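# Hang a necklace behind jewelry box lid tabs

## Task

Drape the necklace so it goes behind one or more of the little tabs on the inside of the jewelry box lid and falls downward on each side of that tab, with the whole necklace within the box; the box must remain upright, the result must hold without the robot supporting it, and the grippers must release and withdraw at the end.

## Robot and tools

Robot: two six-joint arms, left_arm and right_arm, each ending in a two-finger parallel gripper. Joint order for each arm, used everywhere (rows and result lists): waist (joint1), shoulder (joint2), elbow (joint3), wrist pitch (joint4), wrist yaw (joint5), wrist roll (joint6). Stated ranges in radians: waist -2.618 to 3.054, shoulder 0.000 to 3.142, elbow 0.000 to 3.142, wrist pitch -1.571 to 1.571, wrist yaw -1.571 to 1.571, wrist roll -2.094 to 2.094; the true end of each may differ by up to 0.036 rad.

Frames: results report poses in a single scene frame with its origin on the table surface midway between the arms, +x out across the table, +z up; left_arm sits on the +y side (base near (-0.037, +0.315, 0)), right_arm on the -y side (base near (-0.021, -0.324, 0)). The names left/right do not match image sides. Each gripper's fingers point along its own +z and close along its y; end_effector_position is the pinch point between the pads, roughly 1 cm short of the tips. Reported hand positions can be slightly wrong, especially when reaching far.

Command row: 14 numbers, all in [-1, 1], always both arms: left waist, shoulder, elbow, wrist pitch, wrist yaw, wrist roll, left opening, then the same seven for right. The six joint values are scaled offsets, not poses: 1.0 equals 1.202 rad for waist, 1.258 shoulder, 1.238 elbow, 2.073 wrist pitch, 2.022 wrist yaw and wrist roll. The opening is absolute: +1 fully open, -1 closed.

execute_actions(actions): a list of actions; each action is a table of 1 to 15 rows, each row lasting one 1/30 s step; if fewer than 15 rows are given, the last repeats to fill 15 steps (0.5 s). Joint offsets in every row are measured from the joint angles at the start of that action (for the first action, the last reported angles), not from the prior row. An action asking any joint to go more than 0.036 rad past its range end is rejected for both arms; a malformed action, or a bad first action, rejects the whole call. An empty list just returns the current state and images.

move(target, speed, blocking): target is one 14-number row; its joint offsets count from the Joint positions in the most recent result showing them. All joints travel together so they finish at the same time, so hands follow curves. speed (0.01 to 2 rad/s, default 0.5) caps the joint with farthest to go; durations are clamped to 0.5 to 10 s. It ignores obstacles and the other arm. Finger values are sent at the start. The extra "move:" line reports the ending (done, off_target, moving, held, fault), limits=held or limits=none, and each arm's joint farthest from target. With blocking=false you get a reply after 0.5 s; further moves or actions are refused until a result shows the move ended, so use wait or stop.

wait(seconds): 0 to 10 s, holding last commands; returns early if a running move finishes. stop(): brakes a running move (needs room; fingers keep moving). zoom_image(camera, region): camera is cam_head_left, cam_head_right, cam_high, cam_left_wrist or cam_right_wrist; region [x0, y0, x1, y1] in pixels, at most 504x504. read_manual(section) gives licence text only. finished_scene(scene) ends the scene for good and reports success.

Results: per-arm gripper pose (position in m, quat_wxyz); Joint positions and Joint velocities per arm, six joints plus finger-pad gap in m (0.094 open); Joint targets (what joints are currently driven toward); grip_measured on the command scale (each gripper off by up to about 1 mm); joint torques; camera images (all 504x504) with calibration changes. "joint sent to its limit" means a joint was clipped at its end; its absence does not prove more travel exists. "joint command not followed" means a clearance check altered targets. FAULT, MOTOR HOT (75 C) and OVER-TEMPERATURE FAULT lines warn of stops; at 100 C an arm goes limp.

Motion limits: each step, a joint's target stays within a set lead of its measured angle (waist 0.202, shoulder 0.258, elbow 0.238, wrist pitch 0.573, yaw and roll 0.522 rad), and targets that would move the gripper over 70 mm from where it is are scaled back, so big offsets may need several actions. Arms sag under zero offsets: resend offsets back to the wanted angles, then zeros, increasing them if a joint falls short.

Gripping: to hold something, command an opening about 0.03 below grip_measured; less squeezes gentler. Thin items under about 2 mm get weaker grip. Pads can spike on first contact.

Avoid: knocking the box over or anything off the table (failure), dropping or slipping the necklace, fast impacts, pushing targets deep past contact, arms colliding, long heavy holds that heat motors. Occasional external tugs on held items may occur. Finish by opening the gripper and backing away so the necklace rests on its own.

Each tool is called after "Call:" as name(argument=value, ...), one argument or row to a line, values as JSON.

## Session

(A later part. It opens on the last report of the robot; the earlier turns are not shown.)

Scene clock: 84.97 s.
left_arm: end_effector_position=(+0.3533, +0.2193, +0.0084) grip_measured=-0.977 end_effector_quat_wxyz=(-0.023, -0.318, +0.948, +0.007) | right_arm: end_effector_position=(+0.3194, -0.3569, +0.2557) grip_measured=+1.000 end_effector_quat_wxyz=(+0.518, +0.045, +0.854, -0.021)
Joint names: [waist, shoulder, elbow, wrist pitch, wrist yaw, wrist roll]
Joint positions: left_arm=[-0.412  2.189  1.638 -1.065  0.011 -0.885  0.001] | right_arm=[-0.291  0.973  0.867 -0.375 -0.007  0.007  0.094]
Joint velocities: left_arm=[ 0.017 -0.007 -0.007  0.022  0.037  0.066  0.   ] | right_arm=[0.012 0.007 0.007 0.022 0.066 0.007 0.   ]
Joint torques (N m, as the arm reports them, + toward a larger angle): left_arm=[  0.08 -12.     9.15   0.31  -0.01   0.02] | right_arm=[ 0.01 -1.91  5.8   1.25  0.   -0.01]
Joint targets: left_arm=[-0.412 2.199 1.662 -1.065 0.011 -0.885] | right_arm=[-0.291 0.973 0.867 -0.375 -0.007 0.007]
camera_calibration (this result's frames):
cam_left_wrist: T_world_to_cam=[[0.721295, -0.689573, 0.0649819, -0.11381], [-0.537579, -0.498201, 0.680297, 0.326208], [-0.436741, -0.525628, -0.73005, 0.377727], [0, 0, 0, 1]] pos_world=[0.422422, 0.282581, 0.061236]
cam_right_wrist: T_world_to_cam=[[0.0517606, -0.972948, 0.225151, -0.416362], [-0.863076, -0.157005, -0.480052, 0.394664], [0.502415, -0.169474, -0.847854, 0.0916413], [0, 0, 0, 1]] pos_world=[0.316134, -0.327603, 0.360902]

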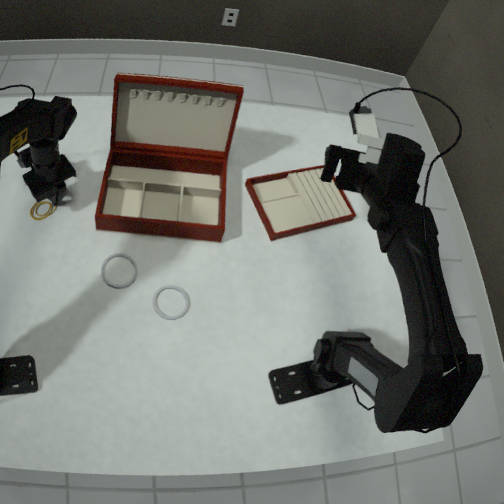

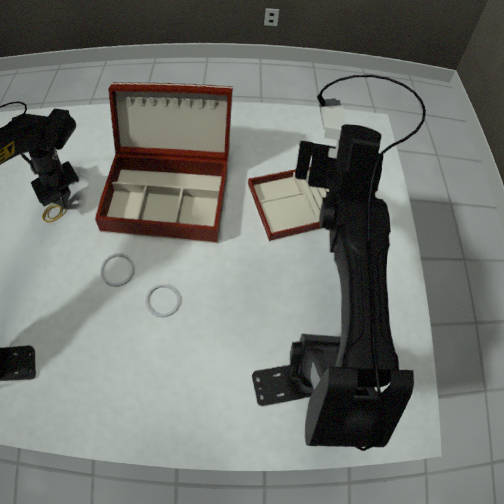

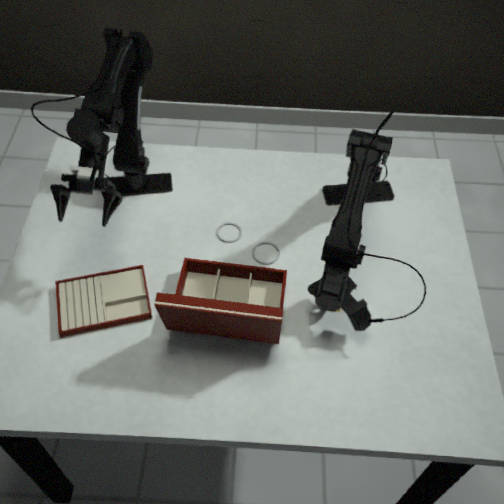

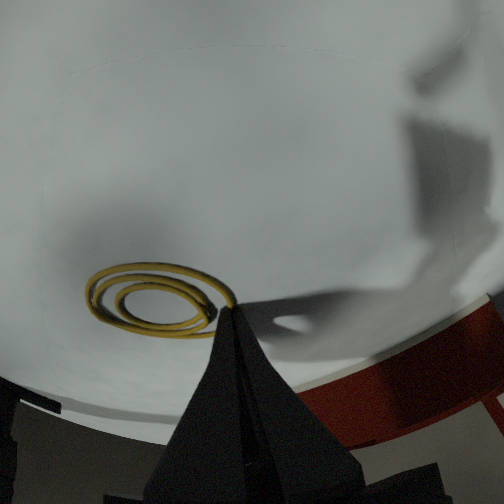

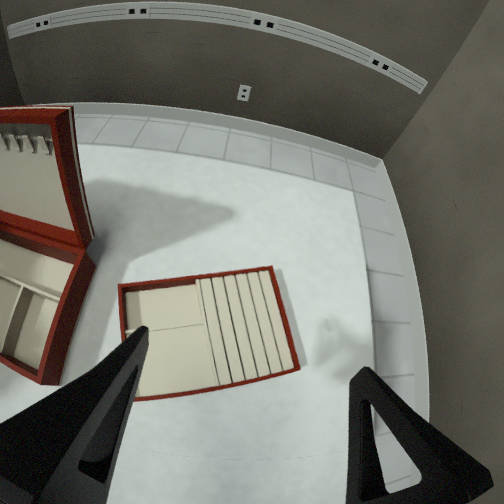

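Marginal; go deeper.

Call:
execute_actions(
  actions=[
    [[0,0.008,0.01,0,0,0,-0.86,0,0,0,0,0,0,1]],
    [[0,0.024,0.01,0,0,0,-0.86,0,0,0,0,0,0,1]],
    [[0,0.015,0.01,0,0,0,-0.86,0,0,0,0,0,0,1]],
    [[0,0.008,0.01,0,0,0,-1,0,0,0,0,0,0,1]],
    [[0,0,0.01,0,0,0,-1,0,0,0,0,0,0,1]],
  ],
)

Call:
move(
  target=[0,-0.1,0.02,-0.03,0,0,-1,0,0,0,0,0,0,1],
  speed=0.15,
)

Scene clock: 93.80 s.
left_arm: end_effector_position=(+0.3533, +0.2191, +0.0079) grip_measured=-0.977 end_effector_quat_wxyz=(-0.023, -0.318, +0.948, +0.007) | right_arm: end_effector_position=(+0.3194, -0.3569, +0.2557) grip_measured=+1.000 end_effector_quat_wxyz=(+0.518, +0.045, +0.854, -0.021)
Joint names: [waist, shoulder, elbow, wrist pitch, wrist yaw, wrist roll]
Joint positions: left_arm=[-0.412  2.19   1.638 -1.065  0.012 -0.885  0.001] | right_arm=[-0.291  0.973  0.867 -0.375 -0.007  0.007  0.094]
Joint velocities: left_arm=[ 0.012  0.002  0.012 -0.037  0.051  0.037  0.   ] | right_arm=[ 0.007 -0.007 -0.002  0.037  0.007 -0.066  0.   ]
Joint torques (N m, as the arm reports them, + toward a larger angle): left_arm=[  0.06 -12.85   8.08   0.31  -0.01   0.02] | right_arm=[ 0.   -1.91  5.8   1.25  0.   -0.01]
Joint targets: left_arm=[-0.412 2.190 1.650 -1.065 0.012 -0.885] | right_arm=[-0.291 0.973 0.867 -0.375 -0.007 0.007]
camera_calibration (this result's frames):
cam_left_wrist: T_world_to_cam=[[0.721355, -0.689505, 0.0650344, -0.11394], [-0.537187, -0.497777, 0.680917, 0.326217], [-0.437123, -0.526119, -0.729467, 0.377576], [0, 0, 0, 1]] pos_world=[0.422478, 0.282471, 0.0607129]
cam_right_wrist: T_world_to_cam=[[0.0517606, -0.972948, 0.225151, -0.416362], [-0.863076, -0.157005, -0.480052, 0.394664], [0.502415, -0.169474, -0.847854, 0.0916413], [0, 0, 0, 1]] pos_world=[0.316134, -0.327603, 0.360902]

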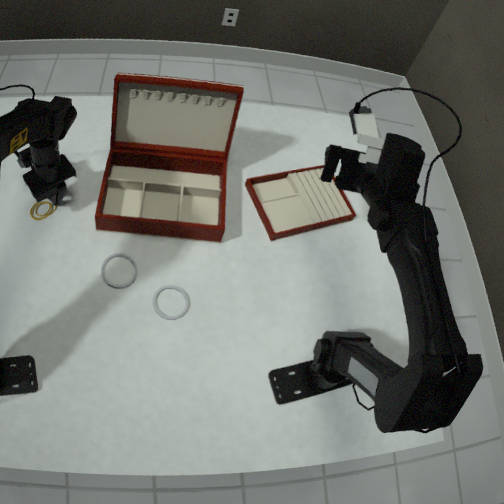

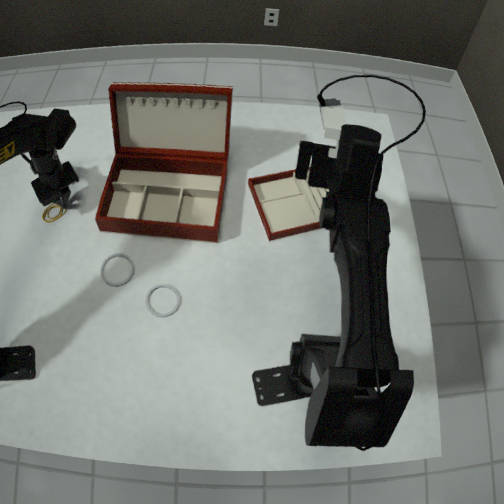

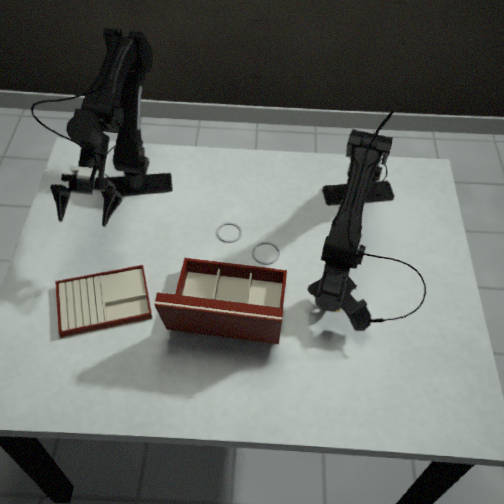

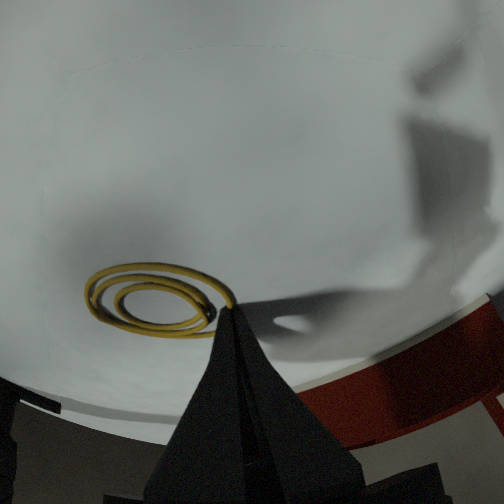

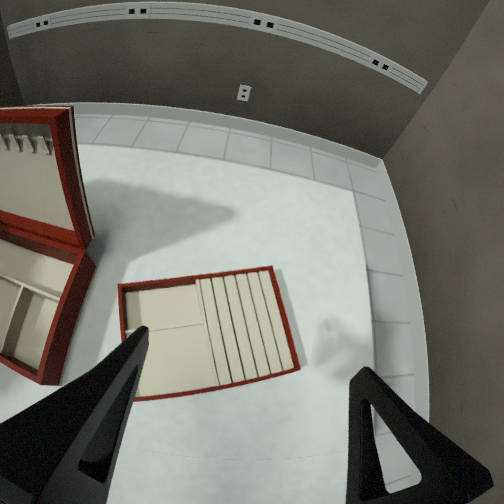

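Scene clock: 95.13 s.
left_arm: end_effector_position=(+0.3524, +0.2194, +0.0498) grip_measured=-0.977 end_effector_quat_wxyz=(+0.005, -0.318, +0.948, -0.010) | right_arm: end_effector_position=(+0.3194, -0.3569, +0.2557) grip_measured=+1.000 end_effector_quat_wxyz=(+0.518, +0.045, +0.854, -0.021)
Joint names: [waist, shoulder, elbow, wrist pitch, wrist yaw, wrist roll]
Joint positions: left_arm=[-0.412  2.081  1.638 -1.108  0.012 -0.885  0.001] | right_arm=[-0.291  0.973  0.867 -0.375 -0.007  0.007  0.094]
Joint velocities: left_arm=[-0.002 -0.012  0.012  0.007  0.066 -0.022 -0.   ] | right_arm=[ 0.017 -0.007  0.002 -0.051 -0.007  0.095  0.   ]
Joint torques (N m, as the arm reports them, + toward a larger angle): left_arm=[  0.05 -13.55   9.45   0.26  -0.01   0.02] | right_arm=[ 0.   -1.91  5.79  1.25  0.01 -0.01]
Joint targets: left_arm=[-0.412 2.064 1.662 -1.127 0.012 -0.885] | right_arm=[-0.291 0.973 0.867 -0.375 -0.007 0.007]
move: off_target (left_arm); limits=none; left_arm: farthest joint: the elbow, 0.025 radians from its target (0.025 radians at the start); right_arm: farthest joint: the waist, 0.000 radians from its target (0.000 radians at the start)
camera_calibration (this result's frames):
cam_left_wrist: T_world_to_cam=[[0.71536, -0.688057, 0.121812, -0.116863], [-0.579979, -0.487439, 0.652708, 0.3115], [-0.389725, -0.53757, -0.747752, 0.394579], [0, 0, 0, 1]] pos_world=[0.41804, 0.283543, 0.105964]
cam_right_wrist: T_world_to_cam=[[0.0517606, -0.972948, 0.225151, -0.416362], [-0.863076, -0.157005, -0.480052, 0.394664], [0.502415, -0.169474, -0.847854, 0.0916413], [0, 0, 0, 1]] pos_world=[0.316134, -0.327603, 0.360902]

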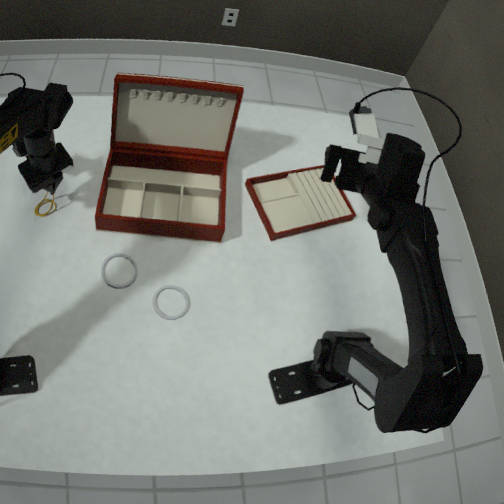

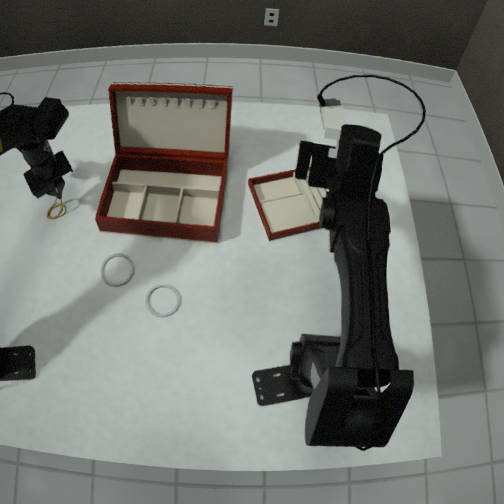

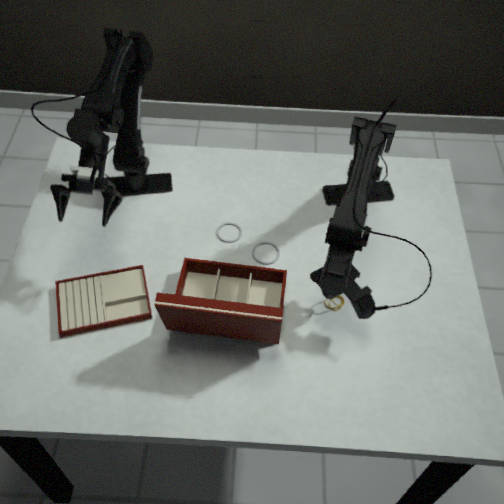

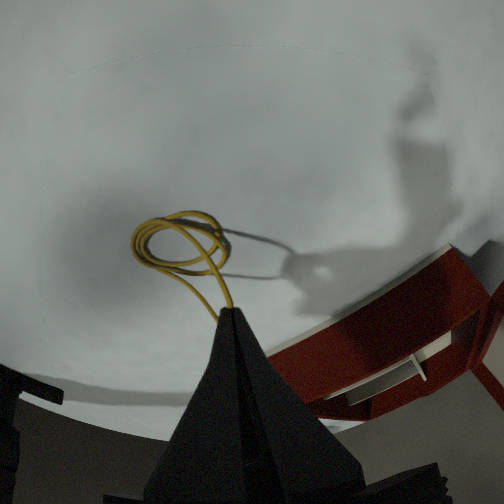

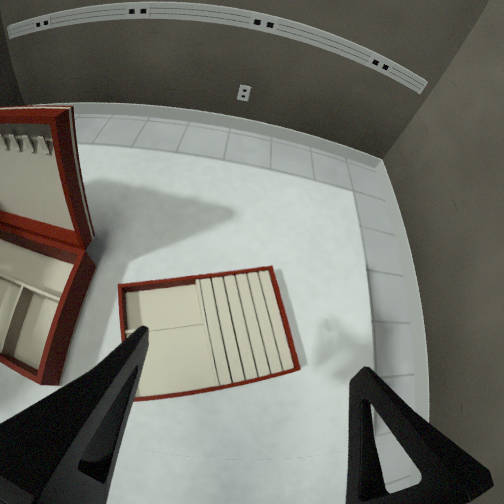

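Call:
move(
  target=[0,-0.63,-0.19,0.19,0,-0.34,-1,-0.3,0,0,0,0,0,1],
  speed=0.4,
)

Call:
move(
  target=[-0.54,0.345,0.16,0.235,-0.43,-0.16,-1,0,0,0,0,0,0,1],
  speed=0.35,
)

Scene clock: 114.03 s.
left_arm: end_effector_position=(+0.3421, +0.2218, +0.3243) grip_measured=-0.977 end_effector_quat_wxyz=(+0.285, -0.544, +0.696, -0.371) | right_arm: end_effector_position=(+0.2873, -0.4723, +0.2557) grip_measured=+1.000 end_effector_quat_wxyz=(+0.506, +0.194, +0.833, -0.112)
Joint names: [waist, shoulder, elbow, wrist pitch, wrist yaw, wrist roll]
Joint positions: left_arm=[-0.412  1.299  1.428 -0.725  0.012 -1.571  0.001] | right_arm=[-0.644  0.973  0.867 -0.375 -0.007  0.007  0.094]
Joint velocities: left_arm=[ 0.002 -0.007 -0.007  0.022 -0.022  0.007 -0.   ] | right_arm=[ 0.002 -0.012 -0.007  0.051  0.007 -0.037  0.   ]
Joint torques (N m, as the arm reports them, + toward a larger angle): left_arm=[ 0.06 -5.76  6.13  2.18 -0.01  0.03] | right_arm=[-0.73 -1.91  5.8   1.25  0.   -0.01]
Joint targets: left_arm=[-0.412 1.288 1.402 -0.714 0.012 -1.572] | right_arm=[-0.652 0.973 0.867 -0.375 -0.007 0.007]
move: off_target (left_arm); limits=none; left_arm: farthest joint: the elbow, 0.025 radians from its target (0.235 radians at the start); right_arm: farthest joint: the waist, 0.008 radians from its target (0.360 radians at the start)
camera_calibration (this result's frames):
cam_left_wrist: T_world_to_cam=[[0.495202, 0.0424663, 0.86774, -0.469926], [-0.679063, -0.604077, 0.417091, 0.26379], [0.541894, -0.795794, -0.270303, 0.180872], [0, 0, 0, 1]] pos_world=[0.313824, 0.323242, 0.346639]
cam_right_wrist: T_world_to_cam=[[-0.287312, -0.930999, 0.225151, -0.409807], [-0.864215, 0.150608, -0.480052, 0.494409], [0.413018, -0.332504, -0.847854, 0.0369063], [0, 0, 0, 1]] pos_world=[0.29429, -0.44372, 0.360902]

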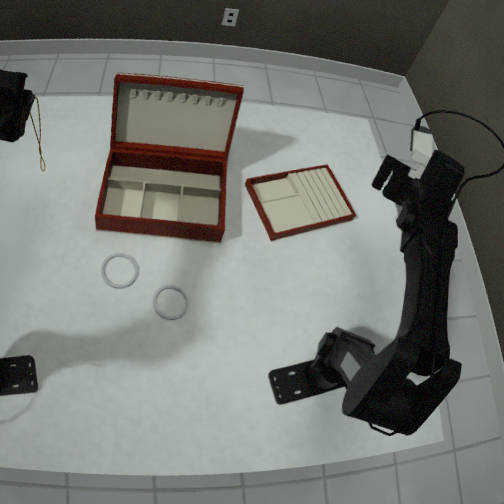

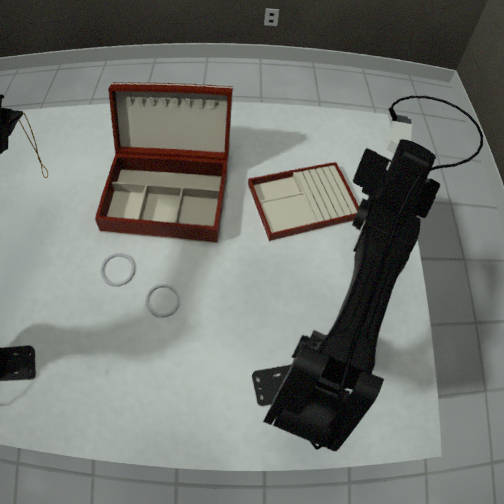

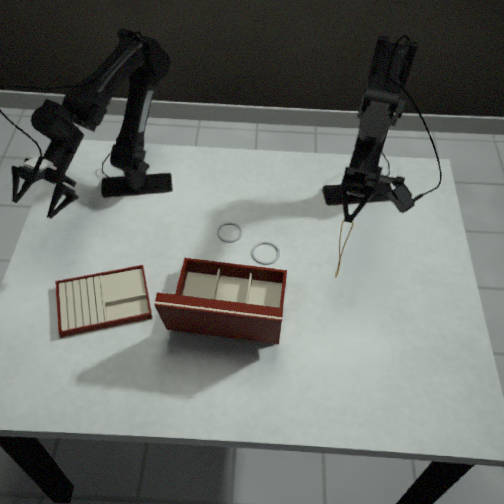

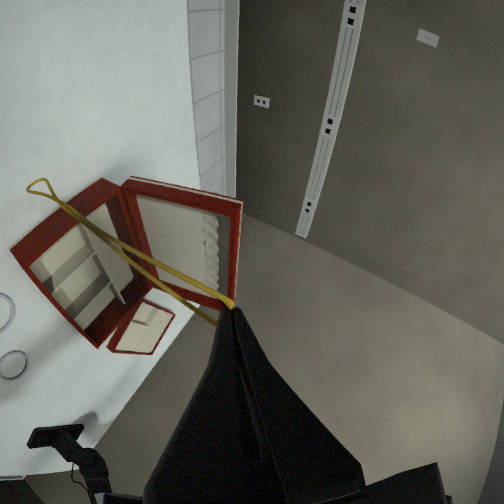

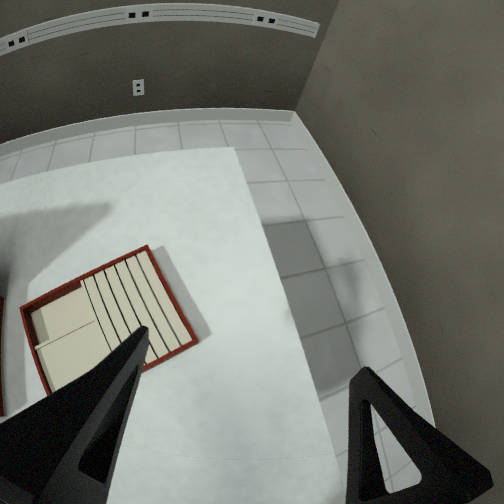

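Scene clock: 117.27 s.
left_arm: end_effector_position=(+0.3767, +0.0224, +0.3351) grip_measured=-0.977 end_effector_quat_wxyz=(+0.424, -0.567, +0.550, -0.443) | right_arm: end_effector_position=(+0.2873, -0.4723, +0.2557) grip_measured=+1.000 end_effector_quat_wxyz=(+0.506, +0.194, +0.833, -0.112)
Joint names: [waist, shoulder, elbow, wrist pitch, wrist yaw, wrist roll]
Joint positions: left_arm=[-1.057  1.728  1.59  -0.241 -0.838 -1.895  0.001] | right_arm=[-0.644  0.973  0.867 -0.375 -0.007  0.007  0.094]
Joint velocities: left_arm=[-0.017 -0.002  0.012  0.037 -0.007  0.037 -0.   ] | right_arm=[-0.002  0.002  0.007  0.007  0.037 -0.051  0.   ]
Joint torques (N m, as the arm reports them, + toward a larger angle): left_arm=[-0.21 -9.47 11.85  2.03 -0.4   0.03] | right_arm=[ 0.01 -1.91  5.79  1.25  0.   -0.01]
Joint targets: left_arm=[-1.061 1.733 1.626 -0.238 -0.857 -1.895] | right_arm=[-0.644 0.973 0.867 -0.375 -0.007 0.007]
move: off_target (left_arm); limits=none; left_arm: farthest joint: the elbow, 0.036 radians from its target (0.198 radians at the start); right_arm: farthest joint: the waist, 0.000 radians from its target (0.000 radians at the start)
camera_calibration (this result's frames):
cam_left_wrist: T_world_to_cam=[[0.146946, 0.191201, 0.970489, -0.394521], [-0.61904, -0.747469, 0.240995, 0.201897], [0.771489, -0.636185, 0.00852359, -0.177136], [0, 0, 0, 1]] pos_world=[0.319614, 0.113653, 0.335731]
cam_right_wrist: T_world_to_cam=[[-0.287312, -0.930999, 0.225151, -0.409807], [-0.864215, 0.150608, -0.480052, 0.494409], [0.413018, -0.332504, -0.847854, 0.0369063], [0, 0, 0, 1]] pos_world=[0.29429, -0.44372, 0.360902]

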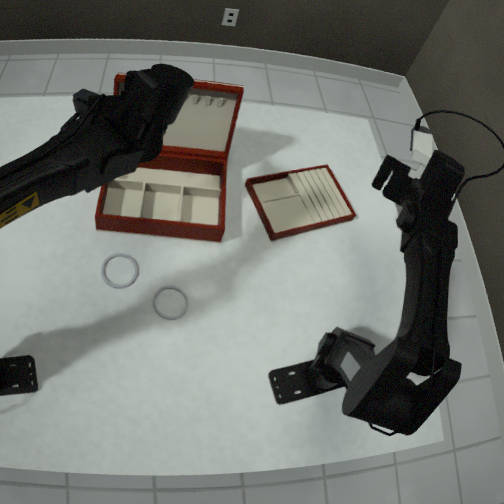

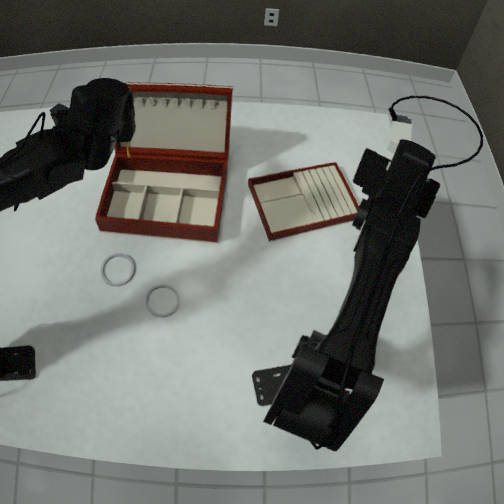

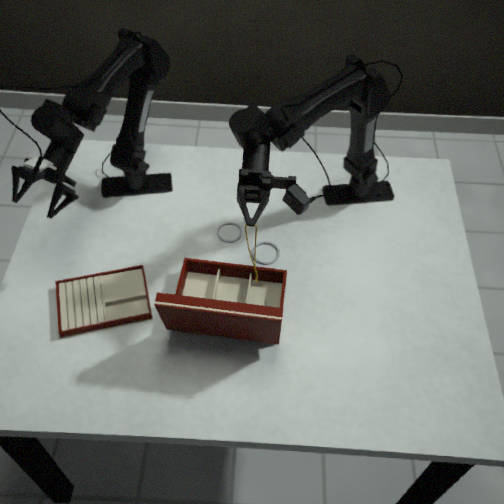

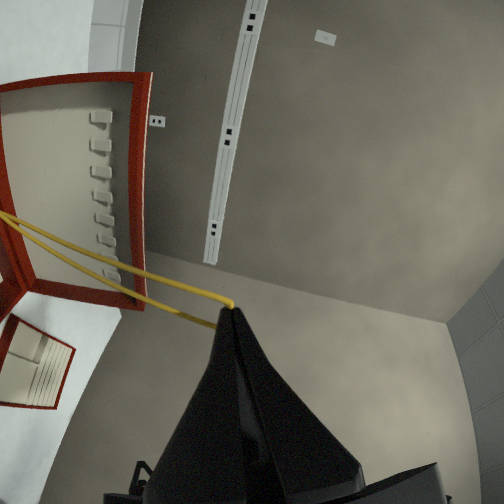

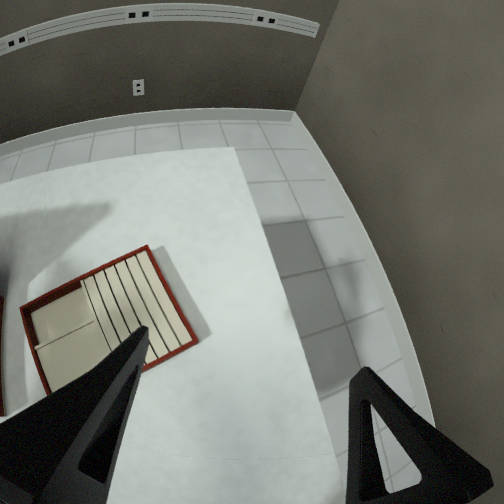

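Call:
move(
  target=[0.108,0.167,-0.125,0.157,0.066,0.026,-1,0,0,0,0,0,0,1],
  speed=0.2,
)

Call:
zoom_image(
  camera="cam_left_wrist",
  region=[120,100,360,340],
)

Scene clock: 130.97 s.
left_arm: end_effector_position=(+0.4411, +0.0216, +0.2253) grip_measured=-0.977 end_effector_quat_wxyz=(+0.414, -0.571, +0.567, -0.426) | right_arm: end_effector_position=(+0.2873, -0.4723, +0.2557) grip_measured=+1.000 end_effector_quat_wxyz=(+0.506, +0.194, +0.833, -0.112)
Joint names: [waist, shoulder, elbow, wrist pitch, wrist yaw, wrist roll]
Joint positions: left_arm=[-0.935  1.934  1.454  0.08  -0.709 -1.858  0.001] | right_arm=[-0.644  0.973  0.867 -0.375 -0.007  0.007  0.094]
Joint velocities: left_arm=[ 0.007 -0.012 -0.017 -0.095 -0.007  0.022 -0.001] | right_arm=[-0.022  0.007 -0.012 -0.051 -0.007 -0.066  0.   ]
Joint torques (N m, as the arm reports them, + toward a larger angle): left_arm=[  0.61 -11.79   7.1    2.09  -0.13   0.19] | right_arm=[ 0.   -1.91  5.79  1.26  0.   -0.01]
Joint targets: left_arm=[-0.927 1.938 1.436 0.084 -0.705 -1.843] | right_arm=[-0.644 0.973 0.867 -0.375 -0.007 0.007]
move: done; limits=none; left_arm: farthest joint: the elbow, 0.019 radians from its target (0.155 radians at the start); right_arm: farthest joint: the waist, 0.000 radians from its target (0.000 radians at the start)
camera_calibration (this result's frames):
cam_left_wrist: T_world_to_cam=[[0.197038, 0.171928, 0.965203, -0.317726], [-0.612302, -0.747305, 0.258111, 0.260823], [0.765678, -0.641853, -0.041976, -0.212392], [0, 0, 0, 1]] pos_world=[0.38493, 0.113216, 0.230434]
cam_right_wrist: T_world_to_cam=[[-0.287312, -0.930999, 0.225151, -0.409807], [-0.864215, 0.150608, -0.480052, 0.494409], [0.413018, -0.332504, -0.847854, 0.0369063], [0, 0, 0, 1]] pos_world=[0.29429, -0.44372, 0.360902]

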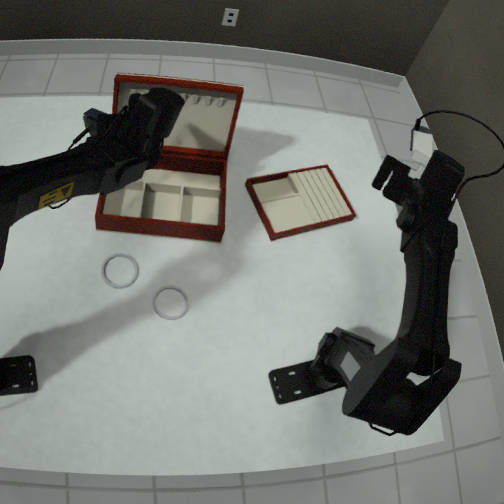

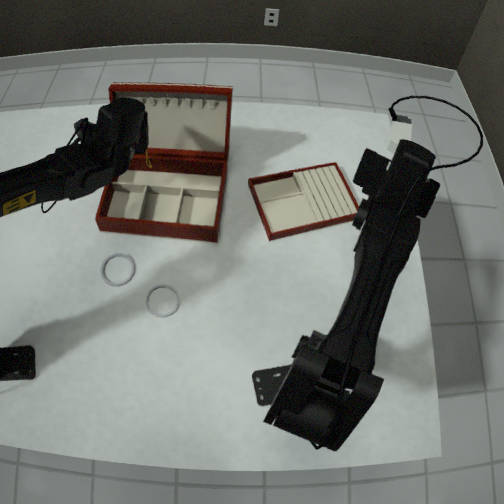

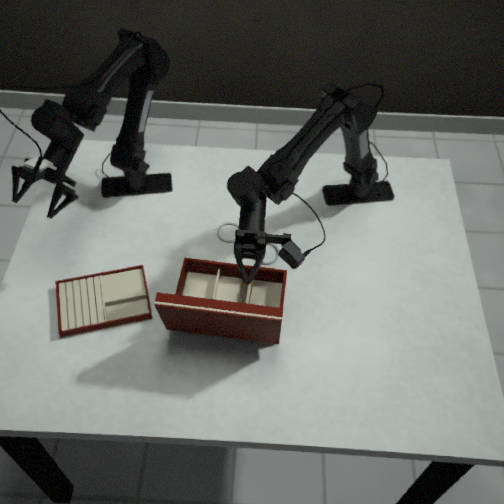

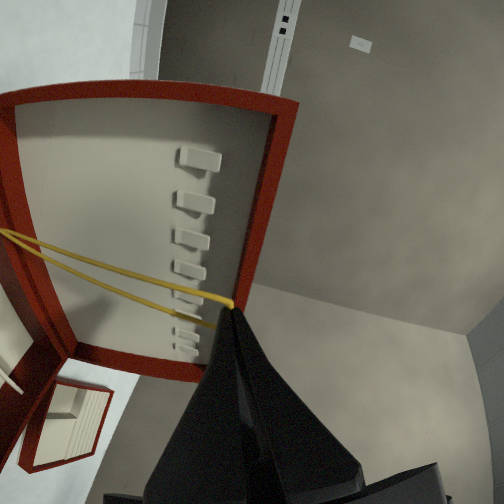

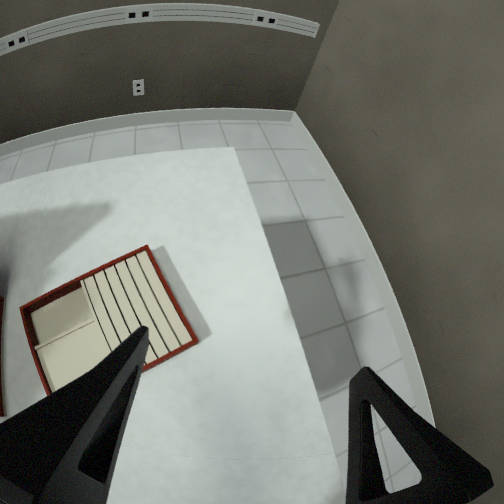

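Region (120, 100, 360, 340) of cam_left_wrist's 504x504 image, scaled by 2.100, with more detail than that image has.

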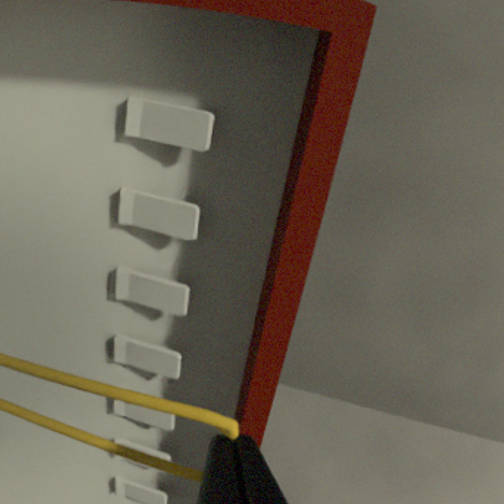

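Call:
move(
  target=[0.033,0.161,0.077,0.165,-0.012,0.083,-1,0,0,0,0,0,0,1],
  speed=0.2,
)

Call:
zoom_image(
  camera="cam_left_wrist",
  region=[120,140,360,380],
)

Scene clock: 145.13 s.
left_arm: end_effector_position=(+0.4856, +0.0057, +0.2097) grip_measured=-0.977 end_effector_quat_wxyz=(+0.460, -0.536, +0.536, -0.462) | right_arm: end_effector_position=(+0.2873, -0.4723, +0.2557) grip_measured=+1.000 end_effector_quat_wxyz=(+0.506, +0.194, +0.833, -0.112)
Joint names: [waist, shoulder, elbow, wrist pitch, wrist yaw, wrist roll]
Joint positions: left_arm=[-0.905  2.129  1.515  0.416 -0.718 -1.705  0.001] | right_arm=[-0.644  0.973  0.867 -0.375 -0.007  0.007  0.094]
Joint velocities: left_arm=[-0.007 -0.007 -0.017 -0.037 -0.051 -0.007  0.   ] | right_arm=[-0.007  0.002 -0.007  0.022  0.022  0.022  0.   ]
Joint torques (N m, as the arm reports them, + toward a larger angle): left_arm=[  0.74 -13.2   11.58   2.17  -0.26   0.21] | right_arm=[ 0.   -1.91  5.79  1.25  0.   -0.01]
Joint targets: left_arm=[-0.895 2.137 1.549 0.422 -0.734 -1.690] | right_arm=[-0.644 0.973 0.867 -0.375 -0.007 0.007]
move: off_target (left_arm); limits=none; left_arm: farthest joint: the elbow, 0.035 radians from its target (0.095 radians at the start); right_arm: farthest joint: the waist, 0.000 radians from its target (0.000 radians at the start)
camera_calibration (this result's frames):
cam_left_wrist: T_world_to_cam=[[0.0486356, 0.158572, 0.986149, -0.240997], [-0.6398, -0.753224, 0.152672, 0.315666], [0.767001, -0.638364, 0.0648208, -0.280386], [0, 0, 0, 1]] pos_world=[0.428741, 0.0969942, 0.207641]
cam_right_wrist: T_world_to_cam=[[-0.287312, -0.930999, 0.225151, -0.409807], [-0.864215, 0.150608, -0.480052, 0.494409], [0.413018, -0.332504, -0.847854, 0.0369063], [0, 0, 0, 1]] pos_world=[0.29429, -0.44372, 0.360902]

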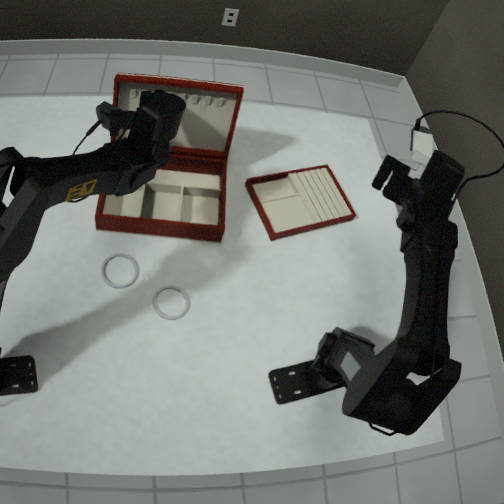

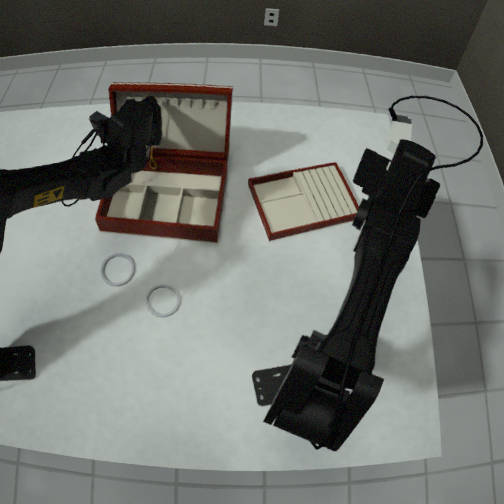

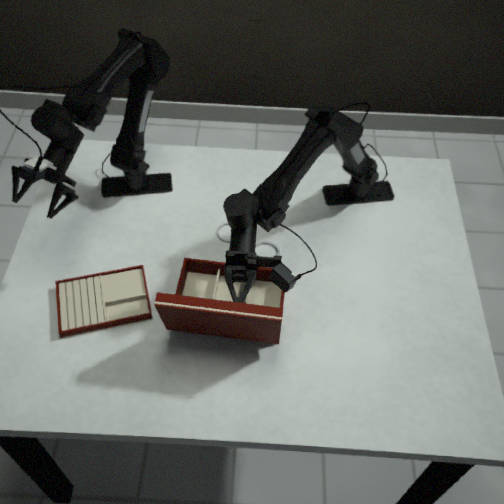

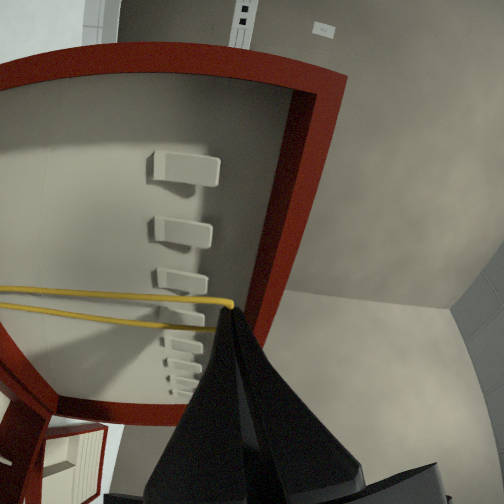

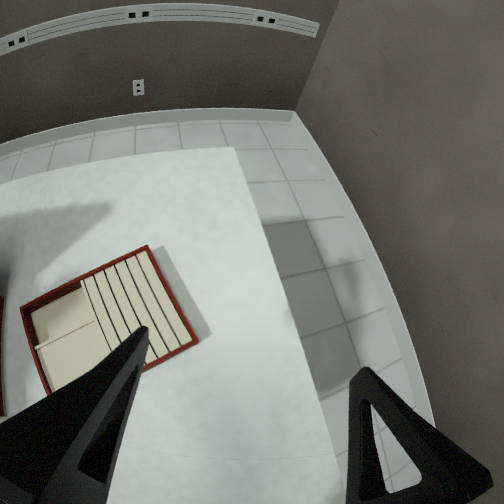

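Region (120, 140, 360, 380) of cam_left_wrist's 504x504 image, scaled by 2.100, with more detail than that image has.

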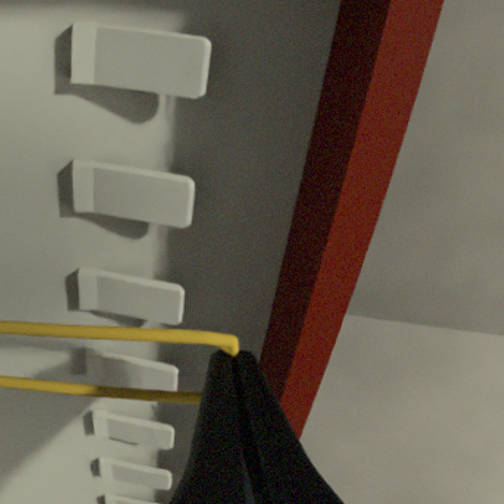

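Call:
move(
  target=[0.021,0.028,0.057,0,0,0,-1,0,0,0,0,0,0,1],
  speed=0.06,
)

Call:
zoom_image(
  camera="cam_left_wrist",
  region=[120,140,360,380],
)

Scene clock: 168.23 s.
left_arm: end_effector_position=(+0.4955, +0.0092, +0.2142) grip_measured=-0.977 end_effector_quat_wxyz=(+0.464, -0.540, +0.526, -0.466) | right_arm: end_effector_position=(+0.2873, -0.4723, +0.2557) grip_measured=+1.000 end_effector_quat_wxyz=(+0.506, +0.194, +0.833, -0.112)
Joint names: [waist, shoulder, elbow, wrist pitch, wrist yaw, wrist roll]
Joint positions: left_arm=[-0.89   2.15   1.552  0.417 -0.718 -1.707  0.001] | right_arm=[-0.644  0.973  0.867 -0.375 -0.007  0.007  0.094]
Joint velocities: left_arm=[-0.012 -0.002  0.017  0.037 -0.022  0.022  0.   ] | right_arm=[-0.007  0.007 -0.022 -0.022 -0.007  0.066  0.   ]
Joint torques (N m, as the arm reports them, + toward a larger angle): left_arm=[  0.75 -12.85  11.46   2.08  -0.09   0.04] | right_arm=[ 0.01 -1.91  5.79  1.25  0.   -0.01]
Joint targets: left_arm=[-0.880 2.165 1.585 0.416 -0.718 -1.705] | right_arm=[-0.644 0.973 0.867 -0.375 -0.007 0.007]
move: off_target (left_arm); limits=none; left_arm: farthest joint: the elbow, 0.033 radians from its target (0.071 radians at the start); right_arm: farthest joint: the waist, 0.000 radians from its target (0.000 radians at the start)
camera_calibration (this result's frames):
cam_left_wrist: T_world_to_cam=[[0.0331133, 0.171755, 0.984583, -0.238556], [-0.630142, -0.761064, 0.153956, 0.318925], [0.775773, -0.625526, 0.0830288, -0.294348], [0, 0, 0, 1]] pos_world=[0.437215, 0.099573, 0.210218]
cam_right_wrist: T_world_to_cam=[[-0.287312, -0.930999, 0.225151, -0.409807], [-0.864215, 0.150608, -0.480052, 0.494409], [0.413018, -0.332504, -0.847854, 0.0369063], [0, 0, 0, 1]] pos_world=[0.29429, -0.44372, 0.360902]

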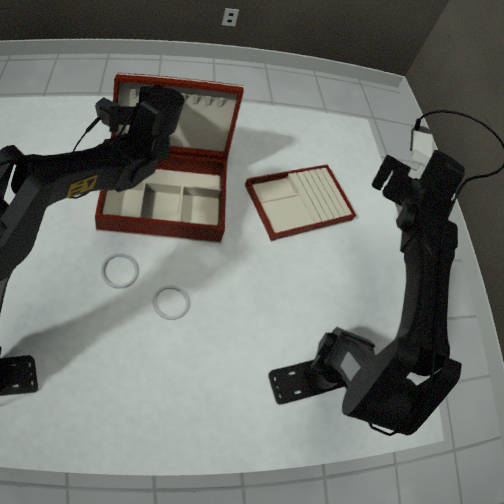

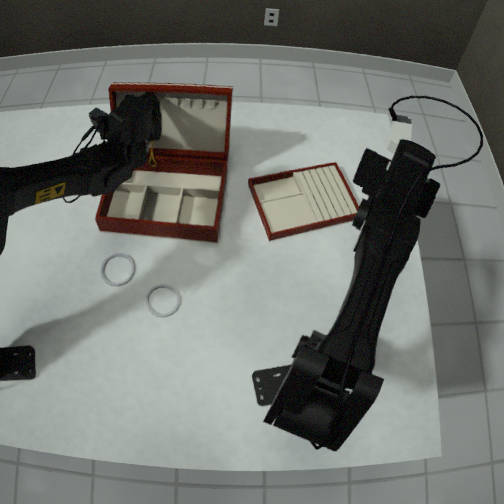

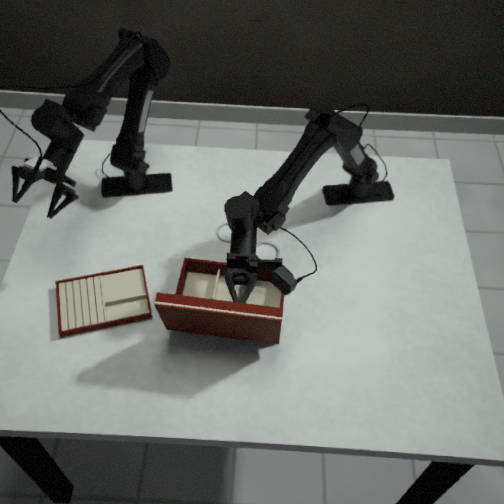

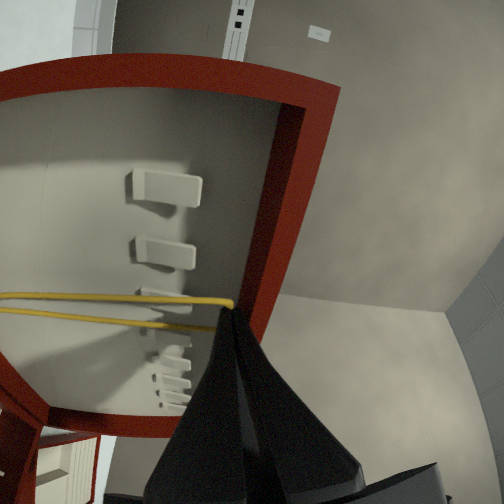

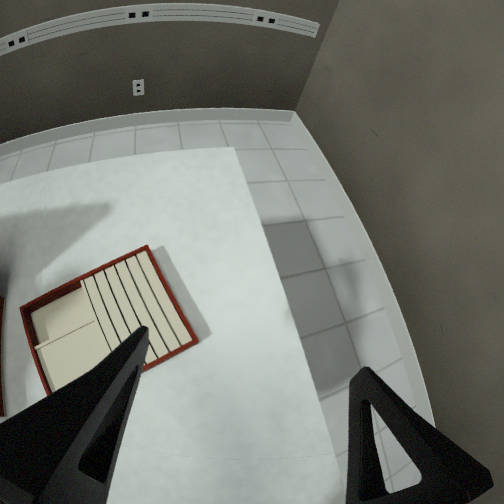

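Region (120, 140, 360, 380) of cam_left_wrist's 504x504 image, scaled by 2.100, with more detail than that image has.

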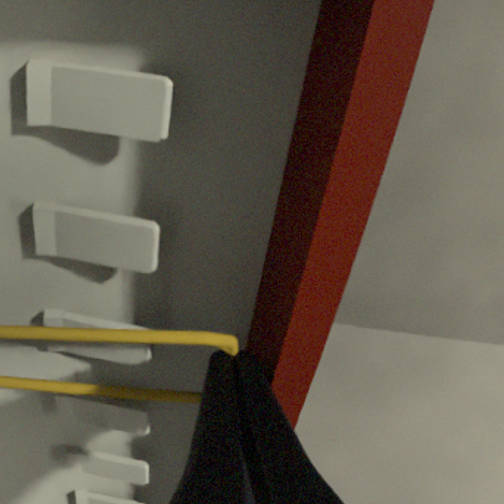

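Call:
move(
  target=[0.015,0.034,0.046,0,0,0,-1,0,0,0,0,0,0,1],
  speed=0.05,
)

Call:
zoom_image(
  camera="cam_left_wrist",
  region=[120,200,300,380],
)

Scene clock: 176.33 s.
left_arm: end_effector_position=(+0.5028, +0.0102, +0.2070) grip_measured=-0.977 end_effector_quat_wxyz=(+0.465, -0.543, +0.525, -0.462) | right_arm: end_effector_position=(+0.2873, -0.4723, +0.2557) grip_measured=+1.000 end_effector_quat_wxyz=(+0.506, +0.194, +0.833, -0.112)
Joint names: [waist, shoulder, elbow, wrist pitch, wrist yaw, wrist roll]
Joint positions: left_arm=[-0.881  2.181  1.577  0.417 -0.718 -1.708  0.001] | right_arm=[-0.644  0.973  0.867 -0.375 -0.007  0.007  0.094]
Joint velocities: left_arm=[ 0.007  0.012  0.012  0.051 -0.022 -0.007  0.   ] | right_arm=[-0.007  0.017 -0.002  0.007 -0.051 -0.007  0.   ]
Joint torques (N m, as the arm reports them, + toward a larger angle): left_arm=[  0.65 -13.25  11.39   2.09  -0.1    0.04] | right_arm=[ 0.   -1.91  5.8   1.25  0.01 -0.01]
Joint targets: left_arm=[-0.872 2.193 1.609 0.417 -0.718 -1.707] | right_arm=[-0.644 0.973 0.867 -0.375 -0.007 0.007]
move: off_target (left_arm); limits=none; left_arm: farthest joint: the elbow, 0.032 radians from its target (0.056 radians at the start); right_arm: farthest joint: the waist, 0.000 radians from its target (0.000 radians at the start)
camera_calibration (this result's frames):
cam_left_wrist: T_world_to_cam=[[0.0357604, 0.169891, 0.984814, -0.233191], [-0.622319, -0.767272, 0.15496, 0.321345], [0.781946, -0.61841, 0.0782883, -0.300976], [0, 0, 0, 1]] pos_world=[0.443665, 0.100049, 0.203417]
cam_right_wrist: T_world_to_cam=[[-0.287312, -0.930999, 0.225151, -0.409807], [-0.864215, 0.150608, -0.480052, 0.494409], [0.413018, -0.332504, -0.847854, 0.0369063], [0, 0, 0, 1]] pos_world=[0.29429, -0.44372, 0.360902]

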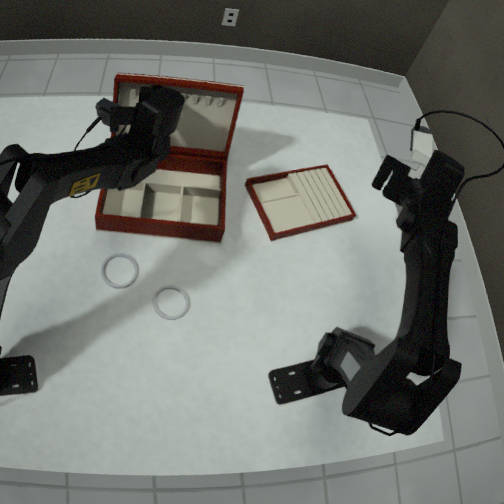

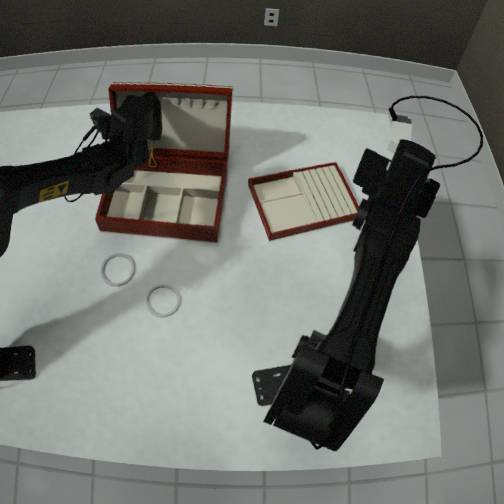

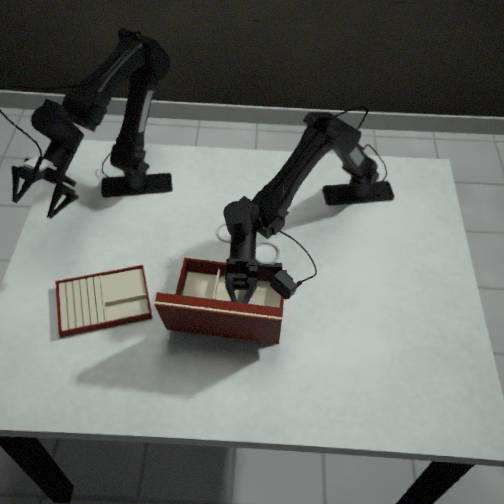

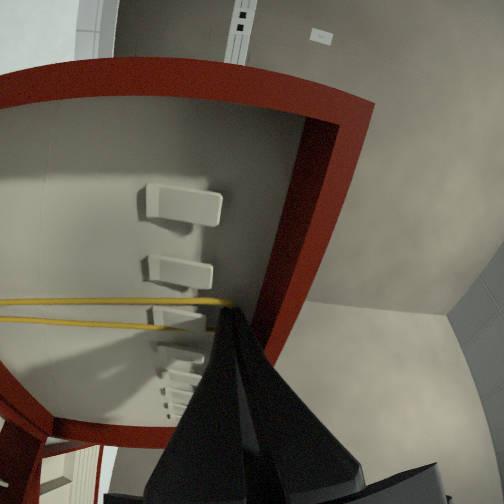

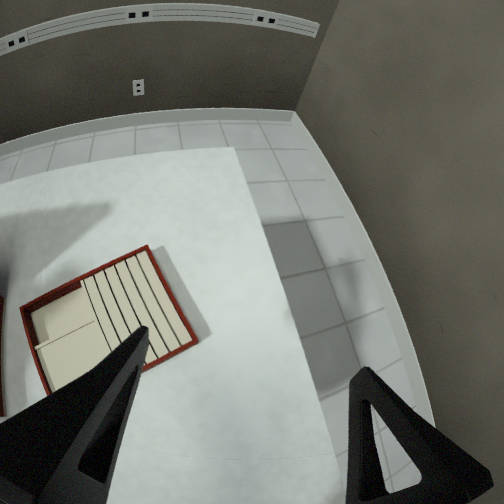

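Region (120, 200, 300, 380) of cam_left_wrist's 504x504 image, scaled by 2.800, with more detail than that image has.

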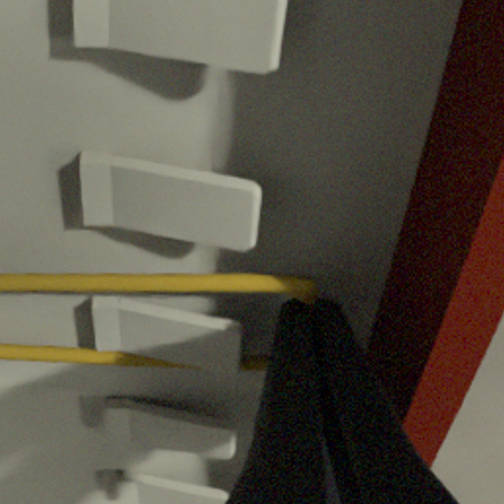

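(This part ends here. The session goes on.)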